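## Task

Move both orange caps into the round steel dish next to the tray. No other cap may finish inside the dish, and any cap that began in the tray must finish in the tray. The tray and the dish can slide: each must finish upright, resting only on the table. Nothing may still be moving at the end, and nothing may count as placed only because the robot is holding it there. Release everything and pull the hands away before finishing.

## Robot and tools

Robot: two arms, left_arm and right_arm, mounted facing each other across a table. Each has an identical five-finger right hand, so the hands are not mirrored: every hand axis and number means the same on both. left_arm's base is on the +y side; the names do not match image sides.

Scene frame: origin on the table top halfway between the arm bases, z = 0 at the table surface, +z up. Reported positions are in metres, orientations as quaternions (w,x,y,z), velocities in m/s and rad/s. Printed positions can be slightly off, more so at long reach.

Hand point: a point fixed to the palm, 0.05 m in front of it, where index pad and thumb tip meet in a pinch. Its +z runs along the straightened fingers (fingertips 0.06-0.07 m beyond it), +y points out of the palm, +x crosses the palm toward the little finger. Sideways the hand extends 0.08 m on the little-finger side; on the thumb side 0.02 m with the thumb turned in front of the palm, up to 0.09 m otherwise. A wrist bracket on the little-finger side sticks out 0.03 m past the point along +y and 0.11 m across; it can collide. A whole-hand wrap (thumb turned in front) holds objects 0.035-0.08 m wide, lying across the palm on the wrist side of the point; turn the thumb before reaching the object. Pinch values: index about -0.22, thumb_bend -0.75, thumb_turn -0.57.

Row layout (used by execute_actions and move): 28 numbers, each in [-1, 1], always for both arms. First left_arm/dx, dy, dz, rx, ry, rz, then left_gripper/little, ring, middle, index, thumb_bend, thumb_turn, force_limit, speed; then the same 14 for right_arm/ and right_gripper/. The six arm numbers are an offset, not a pose: a displacement from the hand point's measured pose at the start of the action (for the first action in a call, the last pose reported in this scene), expressed in the hand point's own axes. 1.0 equals 0.6 m of travel or 180 degrees; rx, ry, rz form one rotation vector. Every row in an action is measured from that same start, not from the previous row. Finger values are absolute targets: +1 straight/open, -1 fully curled; thumb_bend +1 straight, -1 bent; thumb_turn +1 beside the palm, -1 across in front of it. force_limit maps -1..+1 to roughly 0..10 N fingertip force (0..15 N for both thumb motors) and only stops closing. speed maps -1..+1 to near zero..full (full travel 0.6 s). No value means unchanged: to keep a hand as it is, resend its last eight numbers, or at first its six hand_measured values plus hand_force_limit and hand_speed. A motor only starts when its target changes by 0.01 or more; once at target or at force_limit it locks. For a soft grip close at speed -0.9 or below.

execute_actions(actions): a list of actions; each action is up to 15 rows, one row per 1/30 s control step, and a short table repeats its final row to fill 15 steps. An empty list just returns state and images.

move(target, speed, stop_force, blocking): target is one 28-number row, offsets measured from the pose in the latest result that shows one. Both hand points follow straight paths that finish together, lasting 0.5-10 s (cut off at 10 s). speed is the top path speed in m/s, 0.002-0.5, default 0.25; rotation up to twice that in rad/s. stop_force (9-40 N, shared by both arms) ends an arm's path when its wrist sensor feels that much extra push against the motion for two steps; the hand then backs up two steps and holds. Use it only with slow, non-rotating moves, and omit it when lifting off something the hand presses on. blocking=false returns after 0.5 s while the arm keeps going; it cannot be combined with stop_force, and other motion commands are refused until you wait or stop. Paths ignore obstacles and the other arm.

wait(seconds): 0-10, lets time pass with commands held. stop(): brakes a running move. zoom_image(camera, region): region [x0, y0, x1, y1] in pixels, at most 504x504, of cam_high (896x504), cam_left_wrist or cam_right_wrist (616x616 fisheye). show_instructions(): shows reference pages. finished_scene(scene): ends scene 1 or 2 permanently and reports success; the next scene's task arrives in its result.

Control limits: each step the commanded pose is clipped to within 100 mm and 16 degrees of the measured pose, so far targets need several actions; after an action the arm only continues to its last clipped pose. Motion lags commands by about 0.17 s. Position wins over orientation if both cannot be met.

Results: a state line per arm (pose, velocities), Hand target lines (what the controller is driving toward), Wrist force/torque in the end-effector axes (noisy, offset up to about 4 N, saturating near 50 N), hand_measured, hand_stopped_by (moving, target, force, stalled, fault), hand_load_n (positive when pushed open; a drop to near 0 means a lost grip), hand_force_limit, hand_speed. "pose unreachable" means the clearance check altered a command. A move adds a "move:" line: done, off_target, moving, held, contact or fault, plus limits such as paced or held, and each hand point's distance from its target.

Avoid: knocking anything off the table, tipping or stacking the tray or dish, dropping or slamming caps, letting the arms hit or press each other, and pressing stiffly into firm surfaces. A joint torque over its limit (135 N m for the big joints, 25.2 N m for wrists) or 150 N external force freezes that arm for 10 s. Holding loads heats motors; 85 °C brakes the arm. Loose objects may occasionally be nudged by outside pushes; check that everything is settled before finishing.

Each tool is called after ">>>" in YAML: its name, and indented under it one key for each argument.

Reference images:

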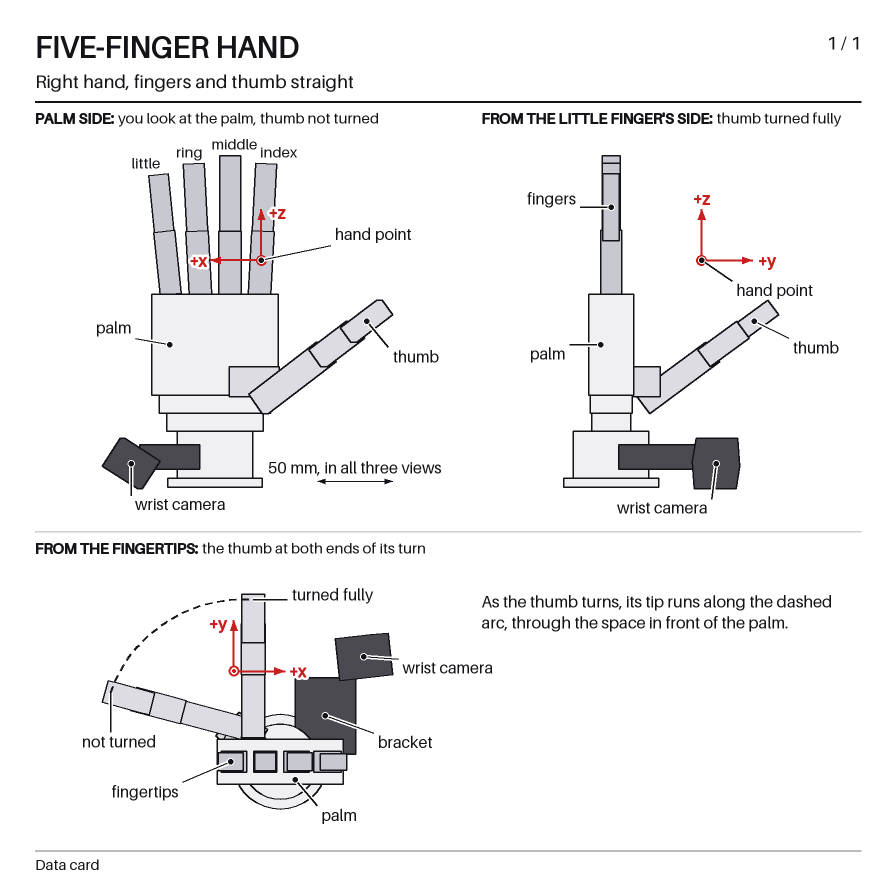

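## Session

>>> execute_actions:
  actions: []

Scene clock: 0.00 s.
left_arm: end_effector_position=(+0.2880, +0.4842, +0.4814) hand_measured=(+1.000, +1.000, +1.000, +1.000, +1.000, +1.000) hand_load_n=(+0.0, +0.0, +0.0, +0.0, +0.0, +0.0) hand_stopped_by=(target, target, target, target, target, target) hand_force_limit=0.00 hand_speed=-0.80 end_effector_quat_wxyz=(-0.010, +0.291, +0.957, -0.001) end_effector_velocity=(-0.000, -0.000, +0.000) end_effector_angular_velocity=(-0.001, +0.000, -0.000) | right_arm: end_effector_position=(+0.0945, -0.2970, +0.4863) hand_measured=(+1.000, +1.000, +1.000, +1.000, +1.000, +1.000) hand_load_n=(+0.0, +0.0, +0.0, +0.0, +0.0, +0.0) hand_stopped_by=(target, target, target, target, target, target) hand_force_limit=0.00 hand_speed=-0.80 end_effector_quat_wxyz=(+0.028, -0.425, +0.904, +0.017) end_effector_velocity=(-0.000, -0.000, +0.000) end_effector_angular_velocity=(-0.000, +0.000, -0.000)
Joint positions: left_arm=[ 0.563 -1.725  1.336  1.974  1.583 -1.863] | right_arm=[-1.161 -1.742  1.327  1.926  1.543 -1.894]
Joint velocities: left_arm=[-0.002 -0.001 -0.     0.     0.001 -0.001] | right_arm=[-0. -0.  0.  0. -0. -0.]
Wrist force (N, on the end effector, along its own x y z axes, offset not removed): no reading
Wrist torque (N m, same axes, about the end effector's origin, offset not removed): no reading
Hand target (left_arm): +0.288, +0.484, +0.481; -0.010, +0.291, +0.957, -0.001
Hand target (right_arm): +0.095, -0.297, +0.486; +0.028, -0.425, +0.904, +0.017

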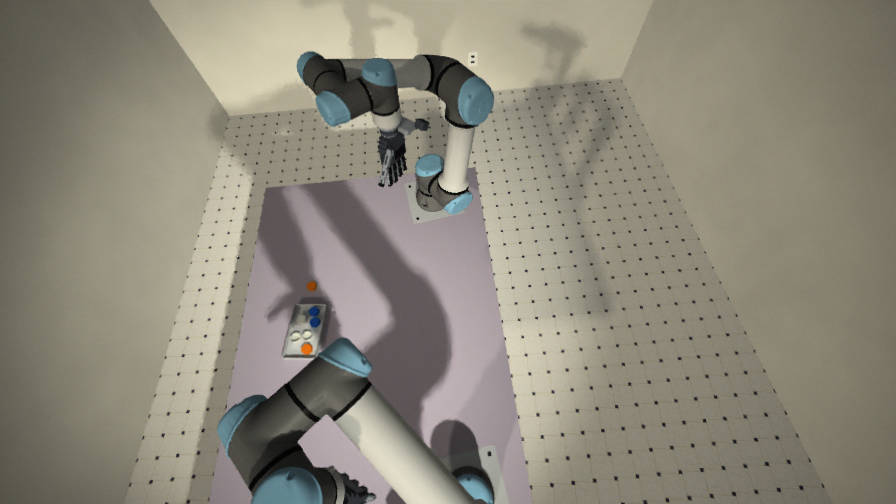

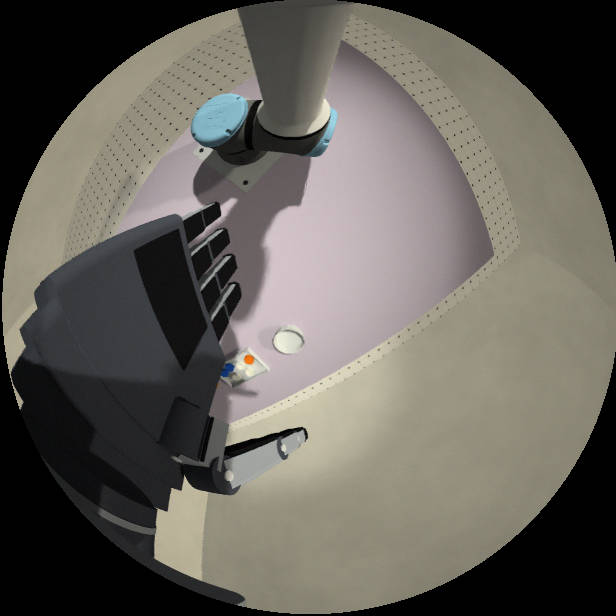

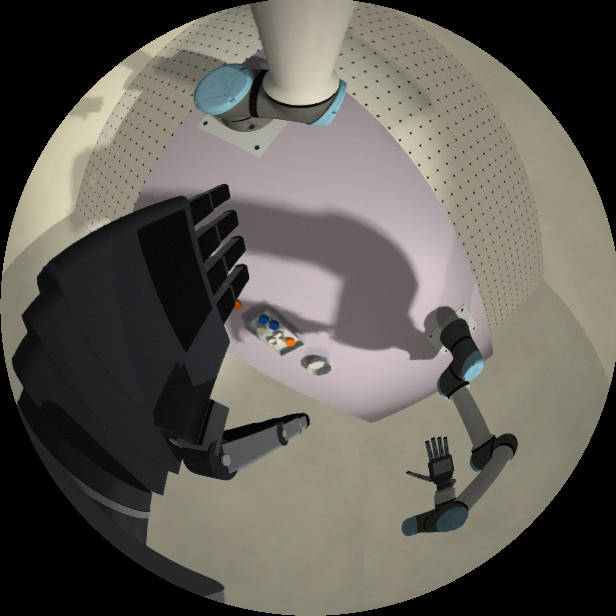

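>>> move:
  target: [-0.557,-0.197,0.22,0,0,-0.188,-1,-1,-1,0.3,-0.3,-0.57,0,0,0,0,0,0,0,0,1,1,1,1,1,1,0,-0.8]

>>> move:
  target: [0,0,0.2,0.3,0,0,-1,-1,-1,0.3,-0.3,-0.57,0,0,0,0,0,0,0,0,1,1,1,1,1,1,0,-0.8]

Scene clock: 14.90 s.
left_arm: end_effector_position=(+0.4974, +0.2010, +0.3446) hand_measured=(-1.000, -1.000, -1.000, +0.300, -0.300, -0.570) hand_load_n=(+0.0, +0.0, +0.0, +0.0, +0.0, +0.0) hand_stopped_by=(target, target, target, target, target, target) hand_force_limit=0.00 hand_speed=0.00 end_effector_quat_wxyz=(-0.008, +0.000, +1.000, +0.001) end_effector_velocity=(+0.002, -0.002, +0.001) end_effector_angular_velocity=(+0.007, +0.015, +0.008) | right_arm: end_effector_position=(+0.0945, -0.2970, +0.4863) hand_measured=(+1.000, +1.000, +1.000, +1.000, +1.000, +1.000) hand_load_n=(+0.0, +0.0, +0.0, +0.0, +0.0, +0.0) hand_stopped_by=(target, target, target, target, target, target) hand_force_limit=0.00 hand_speed=-0.80 end_effector_quat_wxyz=(+0.028, -0.425, +0.904, +0.017) end_effector_velocity=(-0.000, -0.000, -0.000) end_effector_angular_velocity=(-0.000, +0.001, +0.000)
Joint positions: left_arm=[ 0.539 -0.693  0.273  2.003  1.582 -2.477] | right_arm=[-1.161 -1.742  1.327  1.926  1.543 -1.894]
Joint velocities: left_arm=[ 0.005  0.061 -0.117  0.07   0.007 -0.004] | right_arm=[ 0.    -0.     0.001 -0.     0.    -0.   ]
Wrist force (N, on the end effector, along its own x y z axes, offset not removed): left_arm=[0.3 2.3 -1.8] | right_arm=[0.7 -0.5 -0.3]
Wrist torque (N m, same axes, about the end effector's origin, offset not removed): left_arm=[0.68 0.11 0.27] | right_arm=[0.06 0.14 -0.01]
Hand target (left_arm): +0.498, +0.201, +0.345; -0.009, -0.000, +1.000, +0.002
Hand target (right_arm): +0.095, -0.297, +0.486; +0.028, -0.425, +0.904, +0.017
Off the commanded pose (left_arm): 0.001 m, 0 deg.
Off the commanded pose (right_arm): 0.000 m, 0 deg.
move: done

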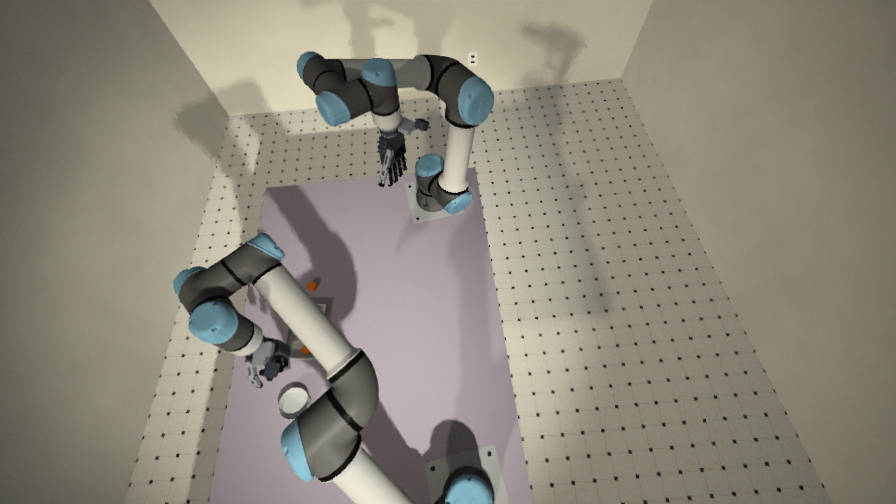

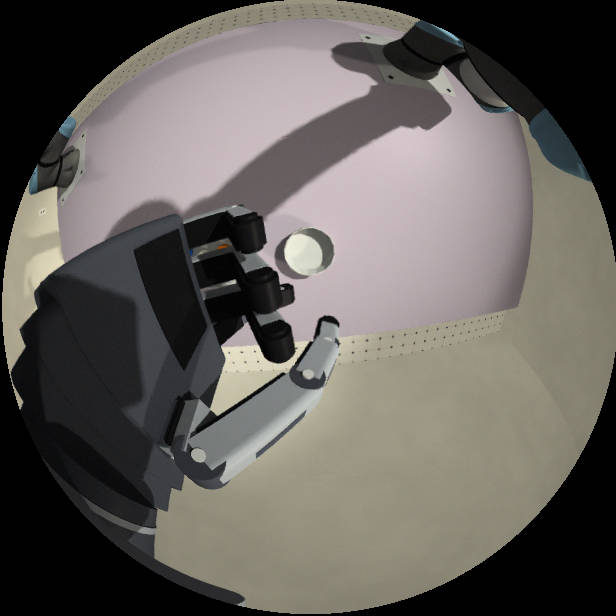

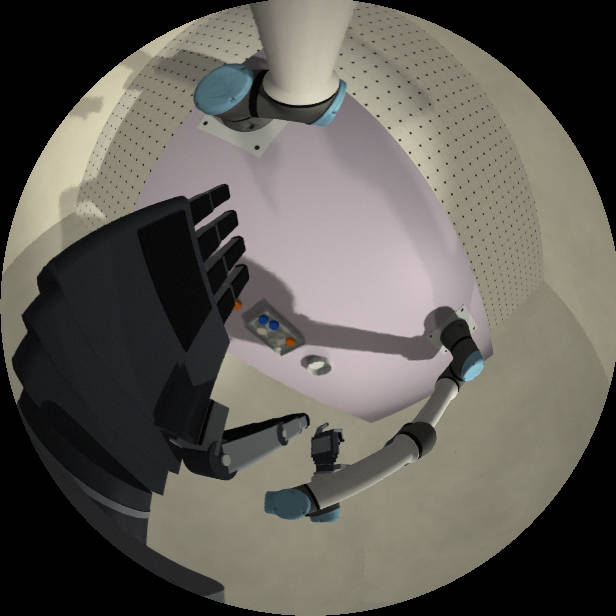

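Scene clock: 17.37 s.
left_arm: end_effector_position=(+0.4956, +0.2011, +0.2248) hand_measured=(-1.000, -1.000, -1.000, +0.300, -0.300, -0.570) hand_load_n=(+0.0, +0.0, +0.0, +0.0, +0.0, +0.0) hand_stopped_by=(target, target, target, target, target, target) hand_force_limit=0.00 hand_speed=0.00 end_effector_quat_wxyz=(-0.007, -0.003, +0.892, -0.452) end_effector_velocity=(-0.000, -0.001, -0.000) end_effector_angular_velocity=(-0.015, -0.004, +0.003) | right_arm: end_effector_position=(+0.0945, -0.2970, +0.4863) hand_measured=(+1.000, +1.000, +1.000, +1.000, +1.000, +1.000) hand_load_n=(+0.0, +0.0, +0.0, +0.0, +0.0, +0.0) hand_stopped_by=(target, target, target, target, target, target) hand_force_limit=0.00 hand_speed=-0.80 end_effector_quat_wxyz=(+0.028, -0.425, +0.904, +0.017) end_effector_velocity=(-0.000, -0.000, -0.000) end_effector_angular_velocity=(+0.001, -0.001, +0.000)
Joint positions: left_arm=[ 0.853 -1.176  1.364  0.74   2.312 -2.428] | right_arm=[-1.161 -1.742  1.327  1.926  1.543 -1.894]
Joint velocities: left_arm=[ 0.001 -0.007  0.014 -0.026  0.007 -0.01 ] | right_arm=[-0.    -0.001  0.    -0.001 -0.    -0.   ]
Wrist force (N, on the end effector, along its own x y z axes, offset not removed): left_arm=[-0.7 0.6 -2.9] | right_arm=[-1.1 -0.2 -2.1]
Wrist torque (N m, same axes, about the end effector's origin, offset not removed): left_arm=[0.52 0.34 0.08] | right_arm=[-0.03 0.33 -0.04]
Hand target (left_arm): +0.496, +0.201, +0.225; -0.007, -0.003, +0.891, -0.453
Hand target (right_arm): +0.095, -0.297, +0.486; +0.028, -0.425, +0.904, +0.017
Off the commanded pose (left_arm): 0.000 m, 0 deg.
Off the commanded pose (right_arm): 0.000 m, 0 deg.
move: done

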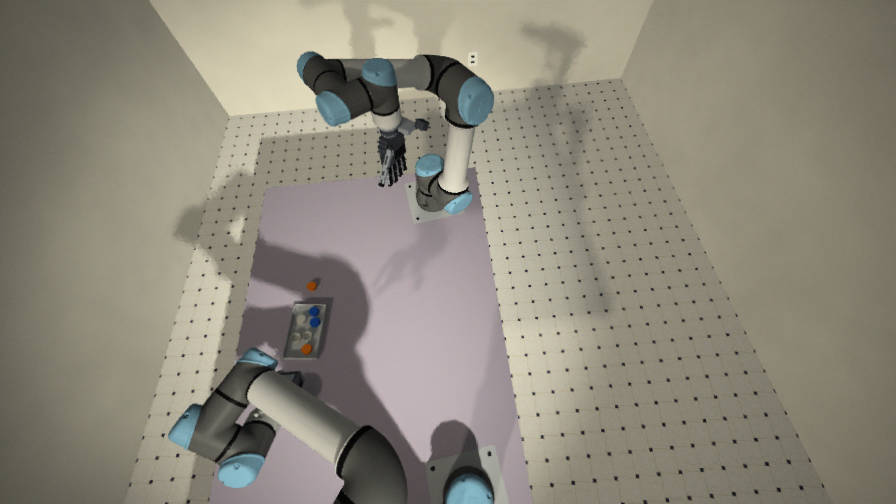

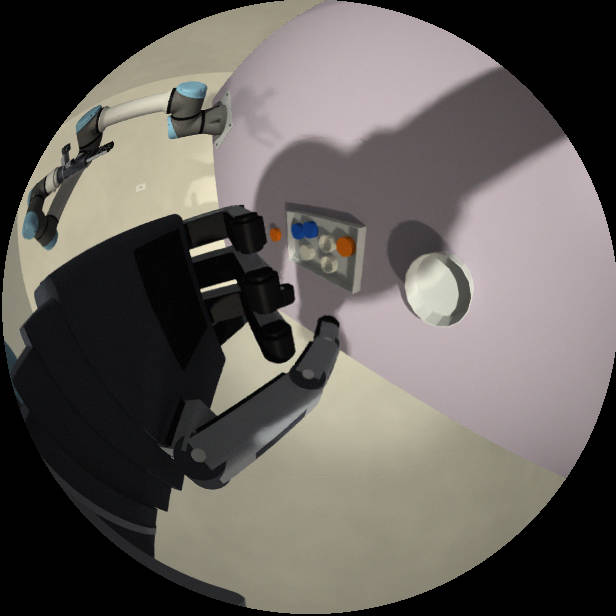

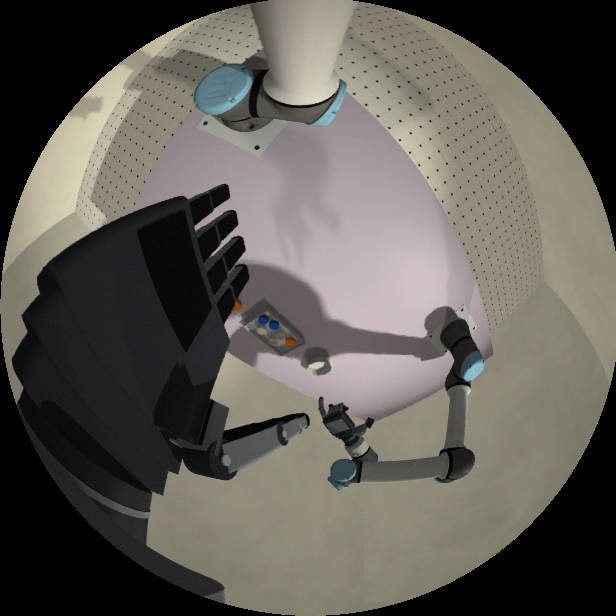

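>>> move:
  target: [-0.09,-0.223,0.66,0,0,0,-1,-1,-1,0.3,-0.3,-0.57,0,0,0,0,0,0,0,0,1,1,1,1,1,1,0,-0.8]

>>> zoom_image:
  camera: "cam_right_wrist"
  region: [200,240,400,440]

Scene clock: 30.97 s.
left_arm: end_effector_position=(+0.5466, -0.1961, +0.0975) hand_measured=(-1.000, -1.000, -1.000, +0.300, -0.300, -0.570) hand_load_n=(+0.0, +0.0, +0.0, +0.0, +0.0, +0.0) hand_stopped_by=(target, target, target, target, target, target) hand_force_limit=0.00 hand_speed=0.00 end_effector_quat_wxyz=(+0.008, -0.006, +0.883, -0.469) end_effector_velocity=(+0.000, -0.004, +0.000) end_effector_angular_velocity=(-0.006, -0.003, +0.003) | right_arm: end_effector_position=(+0.0945, -0.2970, +0.4863) hand_measured=(+1.000, +1.000, +1.000, +1.000, +1.000, +1.000) hand_load_n=(+0.0, +0.0, +0.0, +0.0, +0.0, +0.0) hand_stopped_by=(target, target, target, target, target, target) hand_force_limit=0.00 hand_speed=-0.80 end_effector_quat_wxyz=(+0.028, -0.425, +0.904, +0.017) end_effector_velocity=(+0.000, +0.000, -0.000) end_effector_angular_velocity=(+0.000, -0.000, -0.000)
Joint positions: left_arm=[ 0.446 -0.271  0.042  0.898  2.018 -2.802] | right_arm=[-1.161 -1.742  1.327  1.926  1.543 -1.894]
Joint velocities: left_arm=[-0.003  0.032 -0.066  0.025 -0.003 -0.005] | right_arm=[-0.     0.     0.    -0.001 -0.     0.   ]
Wrist force (N, on the end effector, along its own x y z axes, offset not removed): left_arm=[-0.6 1.0 -2.4] | right_arm=[-1.8 2.4 -1.5]
Wrist torque (N m, same axes, about the end effector's origin, offset not removed): left_arm=[0.51 0.27 0.09] | right_arm=[0.63 0.44 -0.28]
Hand target (left_arm): +0.547, -0.196, +0.098; +0.008, -0.006, +0.883, -0.470
Hand target (right_arm): +0.095, -0.297, +0.486; +0.028, -0.425, +0.904, +0.017
Off the commanded pose (left_arm): 0.002 m, 3 deg.
Off the commanded pose (right_arm): 0.000 m, 0 deg.
elbow stopped short (left arm): the move would have taken joint 3 (elbow) straighter than the controller allows; a more bent joint 3 avoids this.
move: off_target (left_arm)

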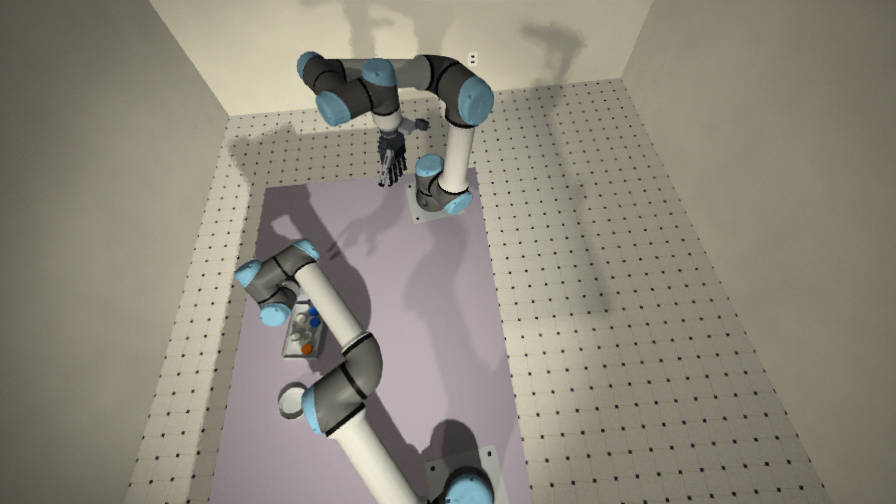

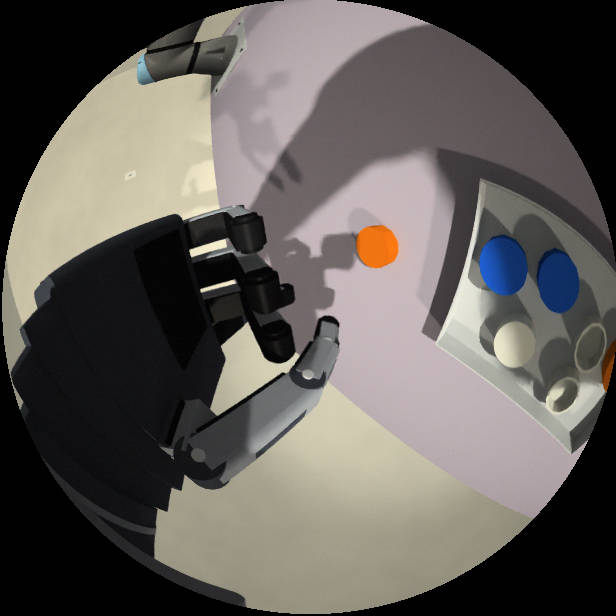

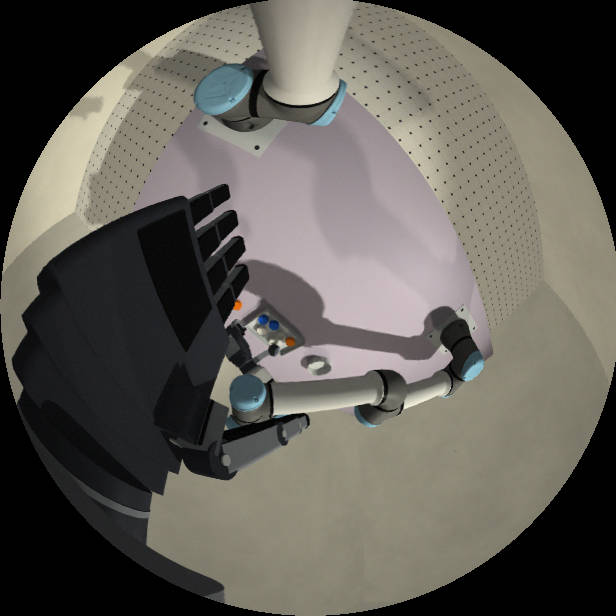

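Region (200, 240, 400, 440) of cam_right_wrist's 616x616 image, scaled by 2.520, with more detail than that image has.

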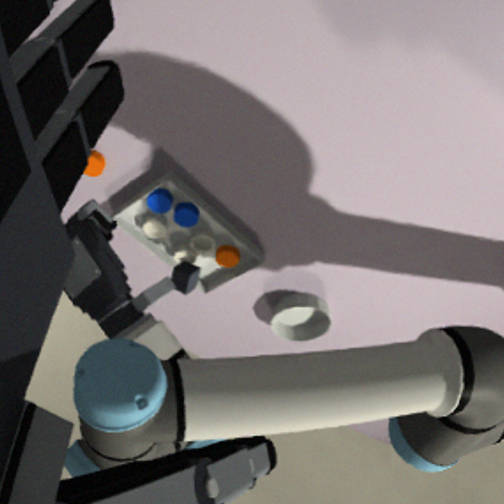

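>>> move:
  target: [0.06,0.05,0.035,0,-0.184,-0.124,-1,-1,-1,0.3,-0.3,-0.57,0,0,0,0,0,0,0,0,1,1,1,1,1,1,0,-0.8]
  speed: 0.15

>>> zoom_image:
  camera: "cam_left_wrist"
  region: [200,200,450,450]

Scene clock: 42.97 s.
left_arm: end_effector_position=(+0.5111, -0.1974, +0.0605) hand_measured=(-1.000, -1.000, -1.000, +0.300, -0.300, -0.570) hand_load_n=(+0.0, +0.0, +0.0, +0.0, +0.0, +0.0) hand_stopped_by=(target, target, target, target, target, target) hand_force_limit=0.00 hand_speed=0.00 end_effector_quat_wxyz=(-0.167, +0.306, -0.827, +0.441) end_effector_velocity=(-0.000, -0.000, -0.000) end_effector_angular_velocity=(+0.001, +0.000, +0.014) | right_arm: end_effector_position=(+0.0945, -0.2970, +0.4863) hand_measured=(+1.000, +1.000, +1.000, +1.000, +1.000, +1.000) hand_load_n=(+0.0, +0.0, +0.0, +0.0, +0.0, +0.0) hand_stopped_by=(target, target, target, target, target, target) hand_force_limit=0.00 hand_speed=-0.80 end_effector_quat_wxyz=(+0.028, -0.425, +0.904, +0.017) end_effector_velocity=(-0.000, -0.000, -0.000) end_effector_angular_velocity=(-0.000, +0.001, +0.000)
Joint positions: left_arm=[ 0.231 -0.541  0.67   0.49   1.273 -3.339] | right_arm=[-1.161 -1.742  1.327  1.926  1.543 -1.894]
Joint velocities: left_arm=[-0.003  0.005 -0.009  0.008 -0.014 -0.011] | right_arm=[0. 0. 0. 0. 0. 0.]
Wrist force (N, on the end effector, along its own x y z axes, offset not removed): left_arm=[0.4 -0.5 -1.3] | right_arm=[1.5 0.4 -0.8]
Wrist torque (N m, same axes, about the end effector's origin, offset not removed): left_arm=[0.22 0.03 0.14] | right_arm=[0.24 -0.16 0.03]
Hand target (left_arm): +0.511, -0.197, +0.060; +0.168, -0.307, +0.827, -0.441
Hand target (right_arm): +0.095, -0.297, +0.486; +0.028, -0.425, +0.904, +0.017
Off the commanded pose (left_arm): 0.000 m, 0 deg.
Off the commanded pose (right_arm): 0.000 m, 0 deg.
move: done

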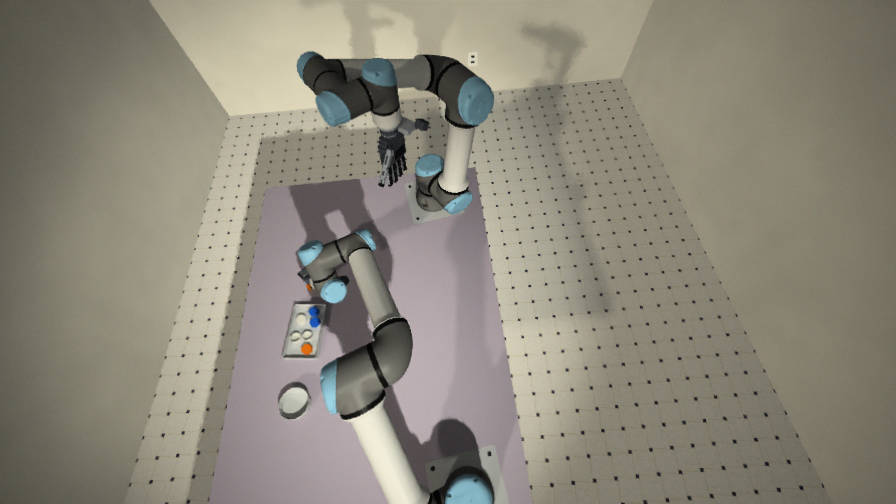

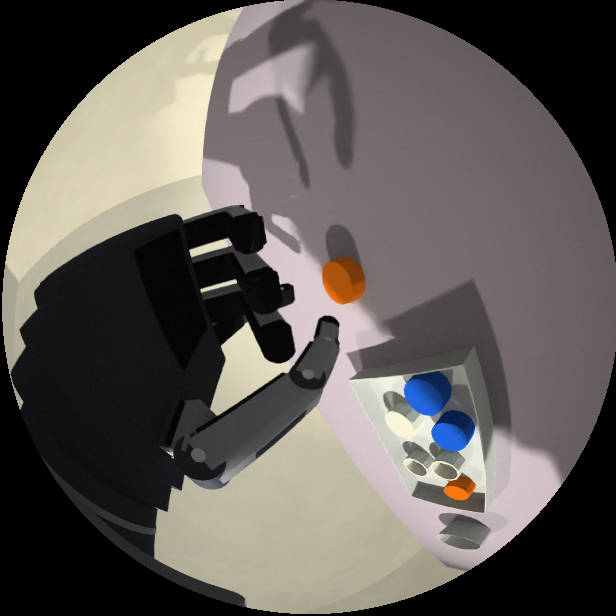

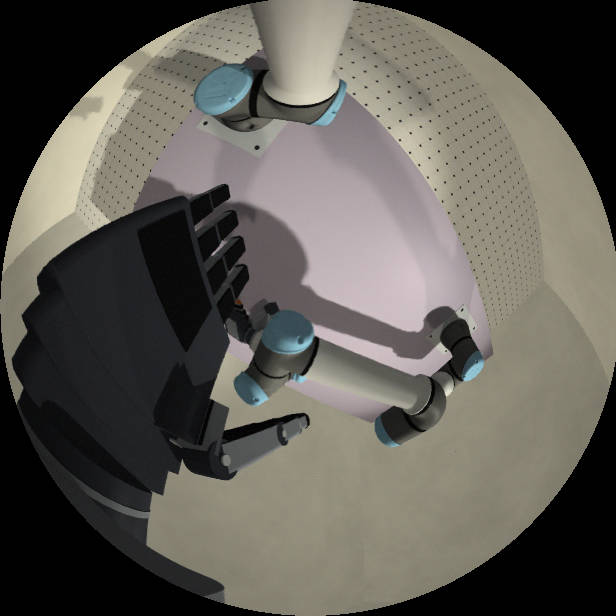

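Region (200, 200, 450, 450) of cam_left_wrist's 616x616 image, scaled by 2.016, with more detail than that image has.

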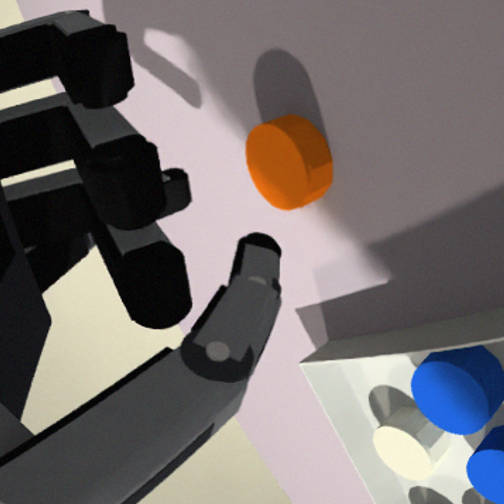

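>>> move:
  target: [0.008,0.035,0.023,0,0,0,-1,-1,-1,0.3,-0.3,-0.57,0,0,0,0,0,0,0,0,1,1,1,1,1,1,0,-0.8]
  speed: 0.04

>>> zoom_image:
  camera: "cam_left_wrist"
  region: [200,200,450,450]

Scene clock: 49.47 s.
left_arm: end_effector_position=(+0.5075, -0.2003, +0.0356) hand_measured=(-1.000, -1.000, -1.000, +0.300, -0.300, -0.570) hand_load_n=(+0.0, +0.0, +0.0, +0.0, +0.0, +0.0) hand_stopped_by=(target, target, target, target, target, target) hand_force_limit=0.00 hand_speed=0.00 end_effector_quat_wxyz=(-0.167, +0.306, -0.827, +0.441) end_effector_velocity=(-0.000, -0.000, -0.002) end_effector_angular_velocity=(+0.000, +0.000, -0.000) | right_arm: end_effector_position=(+0.0945, -0.2970, +0.4863) hand_measured=(+1.000, +1.000, +1.000, +1.000, +1.000, +1.000) hand_load_n=(+0.0, +0.0, +0.0, +0.0, +0.0, +0.0) hand_stopped_by=(target, target, target, target, target, target) hand_force_limit=0.00 hand_speed=-0.80 end_effector_quat_wxyz=(+0.028, -0.425, +0.904, +0.017) end_effector_velocity=(-0.000, -0.000, -0.000) end_effector_angular_velocity=(-0.001, +0.001, +0.000)
Joint positions: left_arm=[ 0.225 -0.524  0.702  0.443  1.268 -3.343] | right_arm=[-1.161 -1.742  1.327  1.926  1.543 -1.894]
Joint velocities: left_arm=[-0.     0.002  0.003 -0.004 -0.    -0.   ] | right_arm=[ 0.    -0.     0.001  0.    -0.    -0.   ]
Wrist force (N, on the end effector, along its own x y z axes, offset not removed): left_arm=[0.1 2.2 -2.9] | right_arm=[0.0 0.7 -0.6]
Wrist torque (N m, same axes, about the end effector's origin, offset not removed): left_arm=[0.72 0.16 0.20] | right_arm=[0.15 0.12 -0.17]
Hand target (left_arm): +0.508, -0.200, +0.035; +0.167, -0.306, +0.827, -0.441
Hand target (right_arm): +0.095, -0.297, +0.486; +0.028, -0.425, +0.904, +0.017
Off the commanded pose (left_arm): 0.000 m, 0 deg.
Off the commanded pose (right_arm): 0.000 m, 0 deg.
move: done

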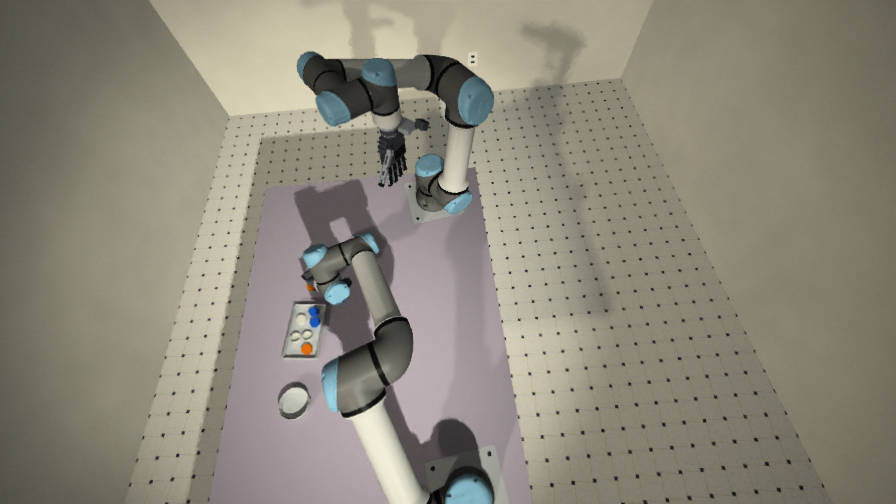

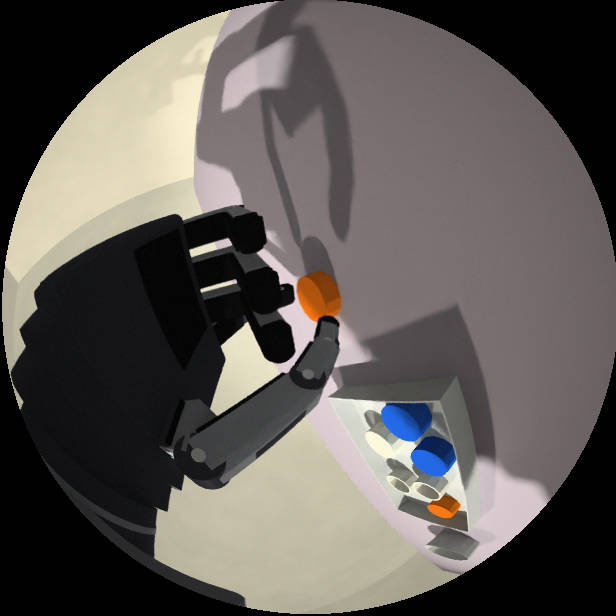

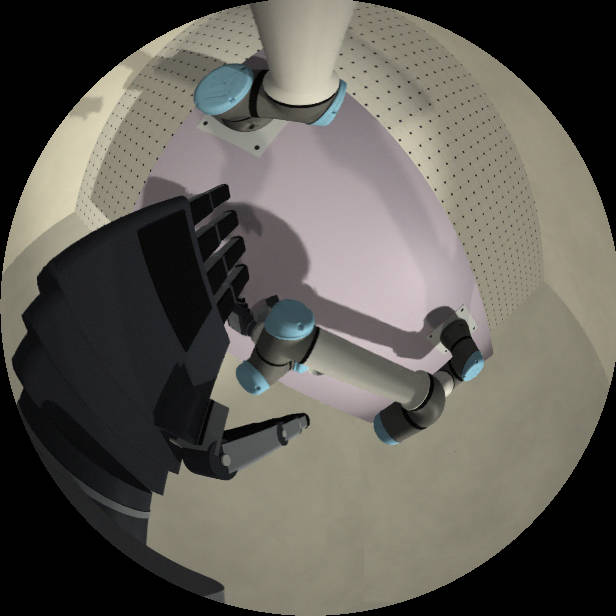

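Region (200, 200, 450, 450) of cam_left_wrist's 616x616 image, scaled by 2.016, with more detail than that image has.

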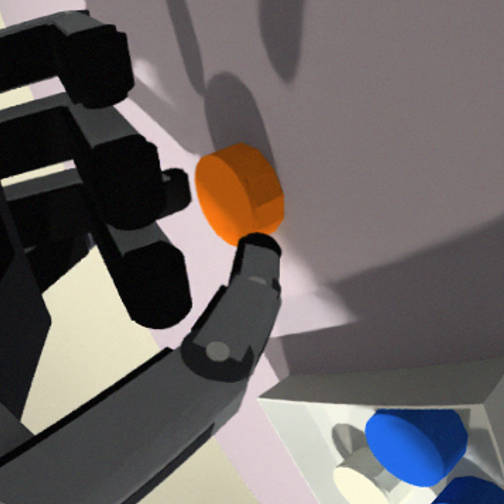

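>>> move:
  target: [0,0.018,0.022,0,0,0,-1,-1,-1,0.4,-0.3,-0.57,0,0,0,0,0,0,0,0,1,1,1,1,1,1,0,-0.8]
  speed: 0.01
  stop_force: 9

>>> move:
  target: [0,0,0,0,0,0,-1,-1,-1,-0.2,-0.3,-0.57,0,-0.85,0,0,0,0,0,0,1,1,1,1,1,1,0,-0.8]

>>> zoom_image:
  camera: "cam_left_wrist"
  region: [200,200,450,450]

Scene clock: 56.33 s.
left_arm: end_effector_position=(+0.5108, -0.2040, +0.0196) hand_measured=(-1.000, -1.000, -1.000, +0.400, -0.300, -0.570) hand_load_n=(+0.0, +0.0, +0.0, +0.0, +0.0, +0.0) hand_stopped_by=(target, target, target, target, target, target) hand_force_limit=0.00 hand_speed=0.00 end_effector_quat_wxyz=(-0.167, +0.306, -0.827, +0.441) end_effector_velocity=(+0.001, -0.000, -0.002) end_effector_angular_velocity=(+0.000, -0.001, +0.001) | right_arm: end_effector_position=(+0.0945, -0.2970, +0.4863) hand_measured=(+1.000, +1.000, +1.000, +1.000, +1.000, +1.000) hand_load_n=(+0.0, +0.0, +0.0, +0.0, +0.0, +0.0) hand_stopped_by=(target, target, target, target, target, target) hand_force_limit=0.00 hand_speed=-0.80 end_effector_quat_wxyz=(+0.028, -0.425, +0.904, +0.017) end_effector_velocity=(+0.000, -0.000, -0.000) end_effector_angular_velocity=(+0.000, -0.000, -0.000)
Joint positions: left_arm=[ 0.228 -0.495  0.688  0.428  1.27  -3.342] | right_arm=[-1.161 -1.742  1.327  1.926  1.543 -1.894]
Joint velocities: left_arm=[ 0.001  0.004 -0.002 -0.003 -0.     0.002] | right_arm=[-0. -0.  0. -0. -0. -0.]
Wrist force (N, on the end effector, along its own x y z axes, offset not removed): left_arm=[-0.9 -0.2 -2.4] | right_arm=[4.2 -0.6 -0.3]
Wrist torque (N m, same axes, about the end effector's origin, offset not removed): left_arm=[0.44 0.40 0.09] | right_arm=[0.06 -0.42 0.06]
Hand target (left_arm): +0.511, -0.204, +0.019; +0.167, -0.306, +0.827, -0.441
Hand target (right_arm): +0.095, -0.297, +0.486; +0.028, -0.425, +0.904, +0.017
Off the commanded pose (left_arm): 0.000 m, 0 deg.
Off the commanded pose (right_arm): 0.000 m, 0 deg.
move: done

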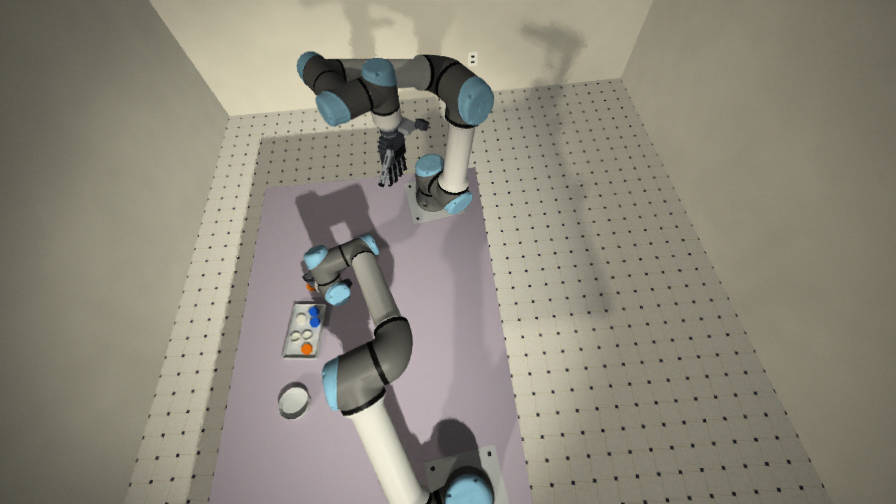

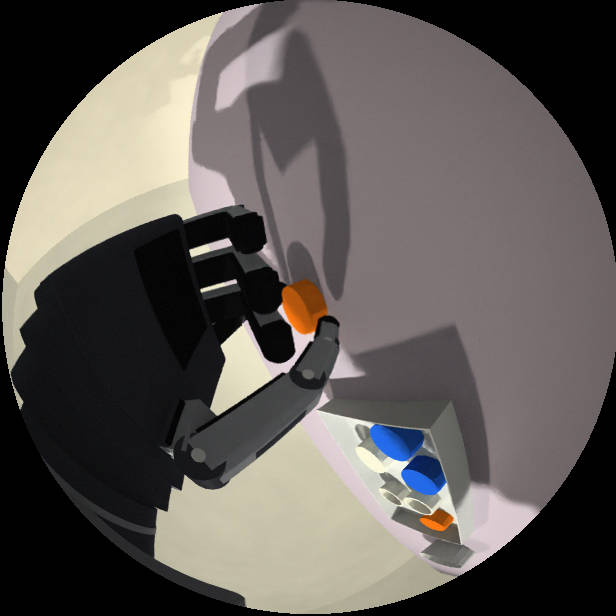

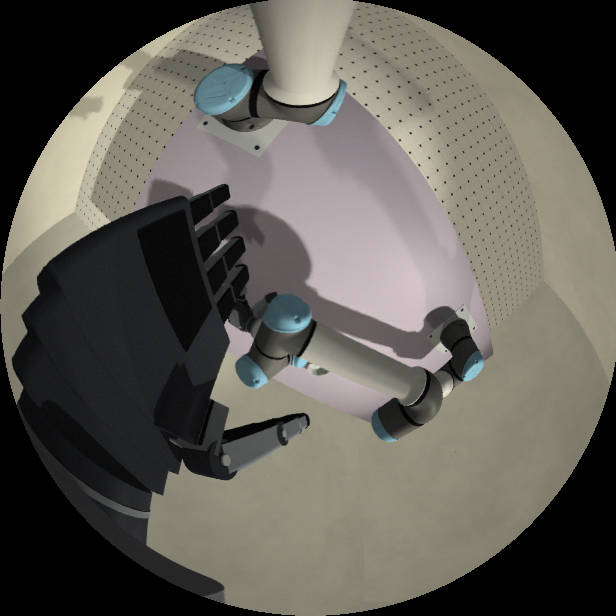

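Scene clock: 57.53 s.
left_arm: end_effector_position=(+0.5108, -0.2040, +0.0196) hand_measured=(-1.000, -1.000, -1.000, +0.170, -0.298, -0.570) hand_load_n=(+0.0, +0.0, +0.0, +5.5, +3.5, -0.5) hand_stopped_by=(target, target, target, force, target, target) hand_force_limit=0.00 hand_speed=-0.85 end_effector_quat_wxyz=(-0.167, +0.306, -0.827, +0.441) end_effector_velocity=(+0.002, +0.001, +0.001) end_effector_angular_velocity=(+0.000, -0.001, +0.002) | right_arm: end_effector_position=(+0.0945, -0.2970, +0.4863) hand_measured=(+1.000, +1.000, +1.000, +1.000, +1.000, +1.000) hand_load_n=(+0.0, +0.0, +0.0, +0.0, +0.0, +0.0) hand_stopped_by=(target, target, target, target, target, target) hand_force_limit=0.00 hand_speed=-0.80 end_effector_quat_wxyz=(+0.028, -0.425, +0.904, +0.017) end_effector_velocity=(-0.000, -0.000, -0.000) end_effector_angular_velocity=(-0.001, +0.002, +0.000)
Joint positions: left_arm=[ 0.228 -0.495  0.688  0.428  1.27  -3.342] | right_arm=[-1.161 -1.742  1.327  1.926  1.543 -1.894]
Joint velocities: left_arm=[ 0.002 -0.001 -0.     0.001 -0.001  0.001] | right_arm=[ 0.     0.     0.001  0.001 -0.    -0.   ]
Wrist force (N, on the end effector, along its own x y z axes, offset not removed): left_arm=[-1.1 -0.5 -4.3] | right_arm=[2.4 1.9 -1.8]
Wrist torque (N m, same axes, about the end effector's origin, offset not removed): left_arm=[0.50 0.41 0.04] | right_arm=[0.56 -0.32 0.03]
Hand target (left_arm): +0.511, -0.204, +0.020; +0.167, -0.306, +0.827, -0.441
Hand target (right_arm): +0.095, -0.297, +0.486; +0.028, -0.425, +0.904, +0.017
Off the commanded pose (left_arm): 0.000 m, 0 deg.
Off the commanded pose (right_arm): 0.000 m, 0 deg.
move: done

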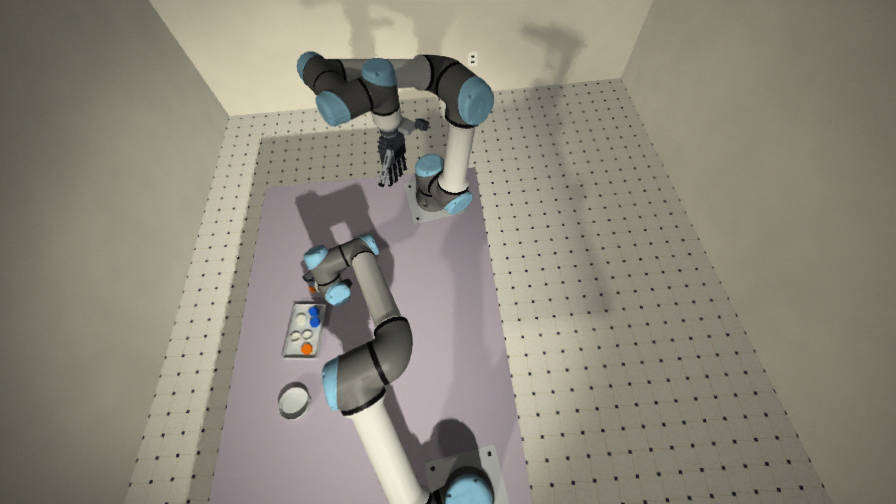

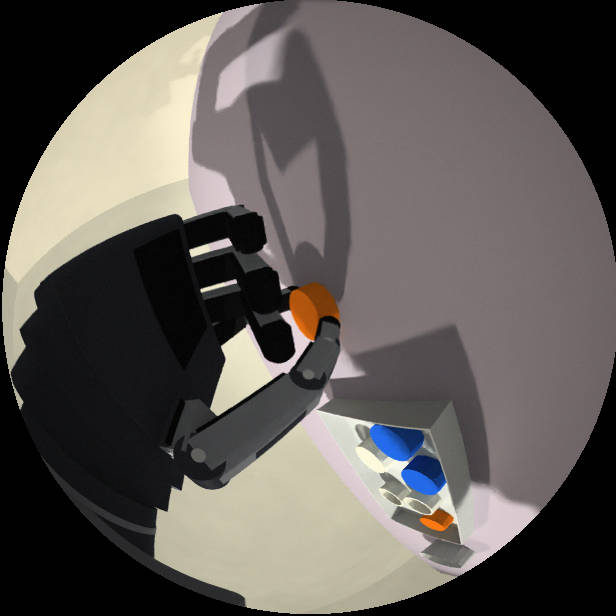

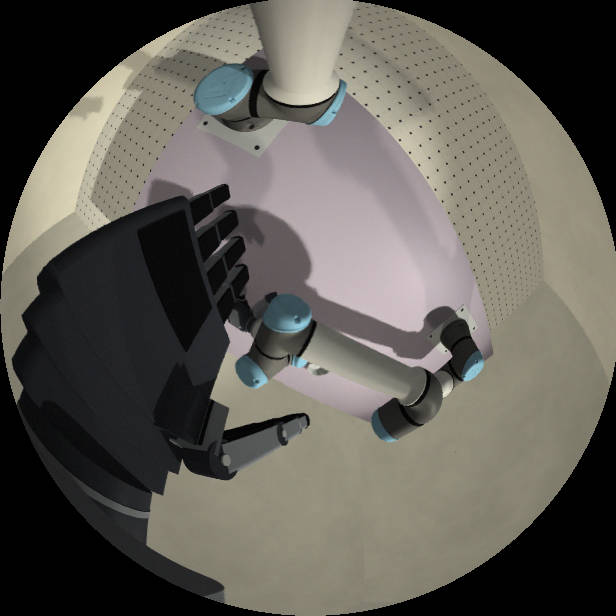

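Region (200, 200, 450, 450) of cam_left_wrist's 616x616 image, scaled by 2.016, with more detail than that image has.

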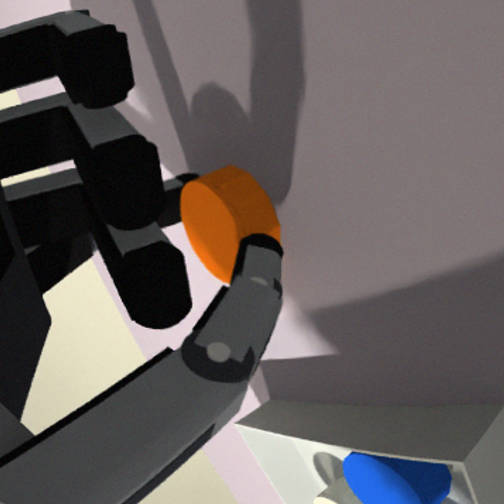

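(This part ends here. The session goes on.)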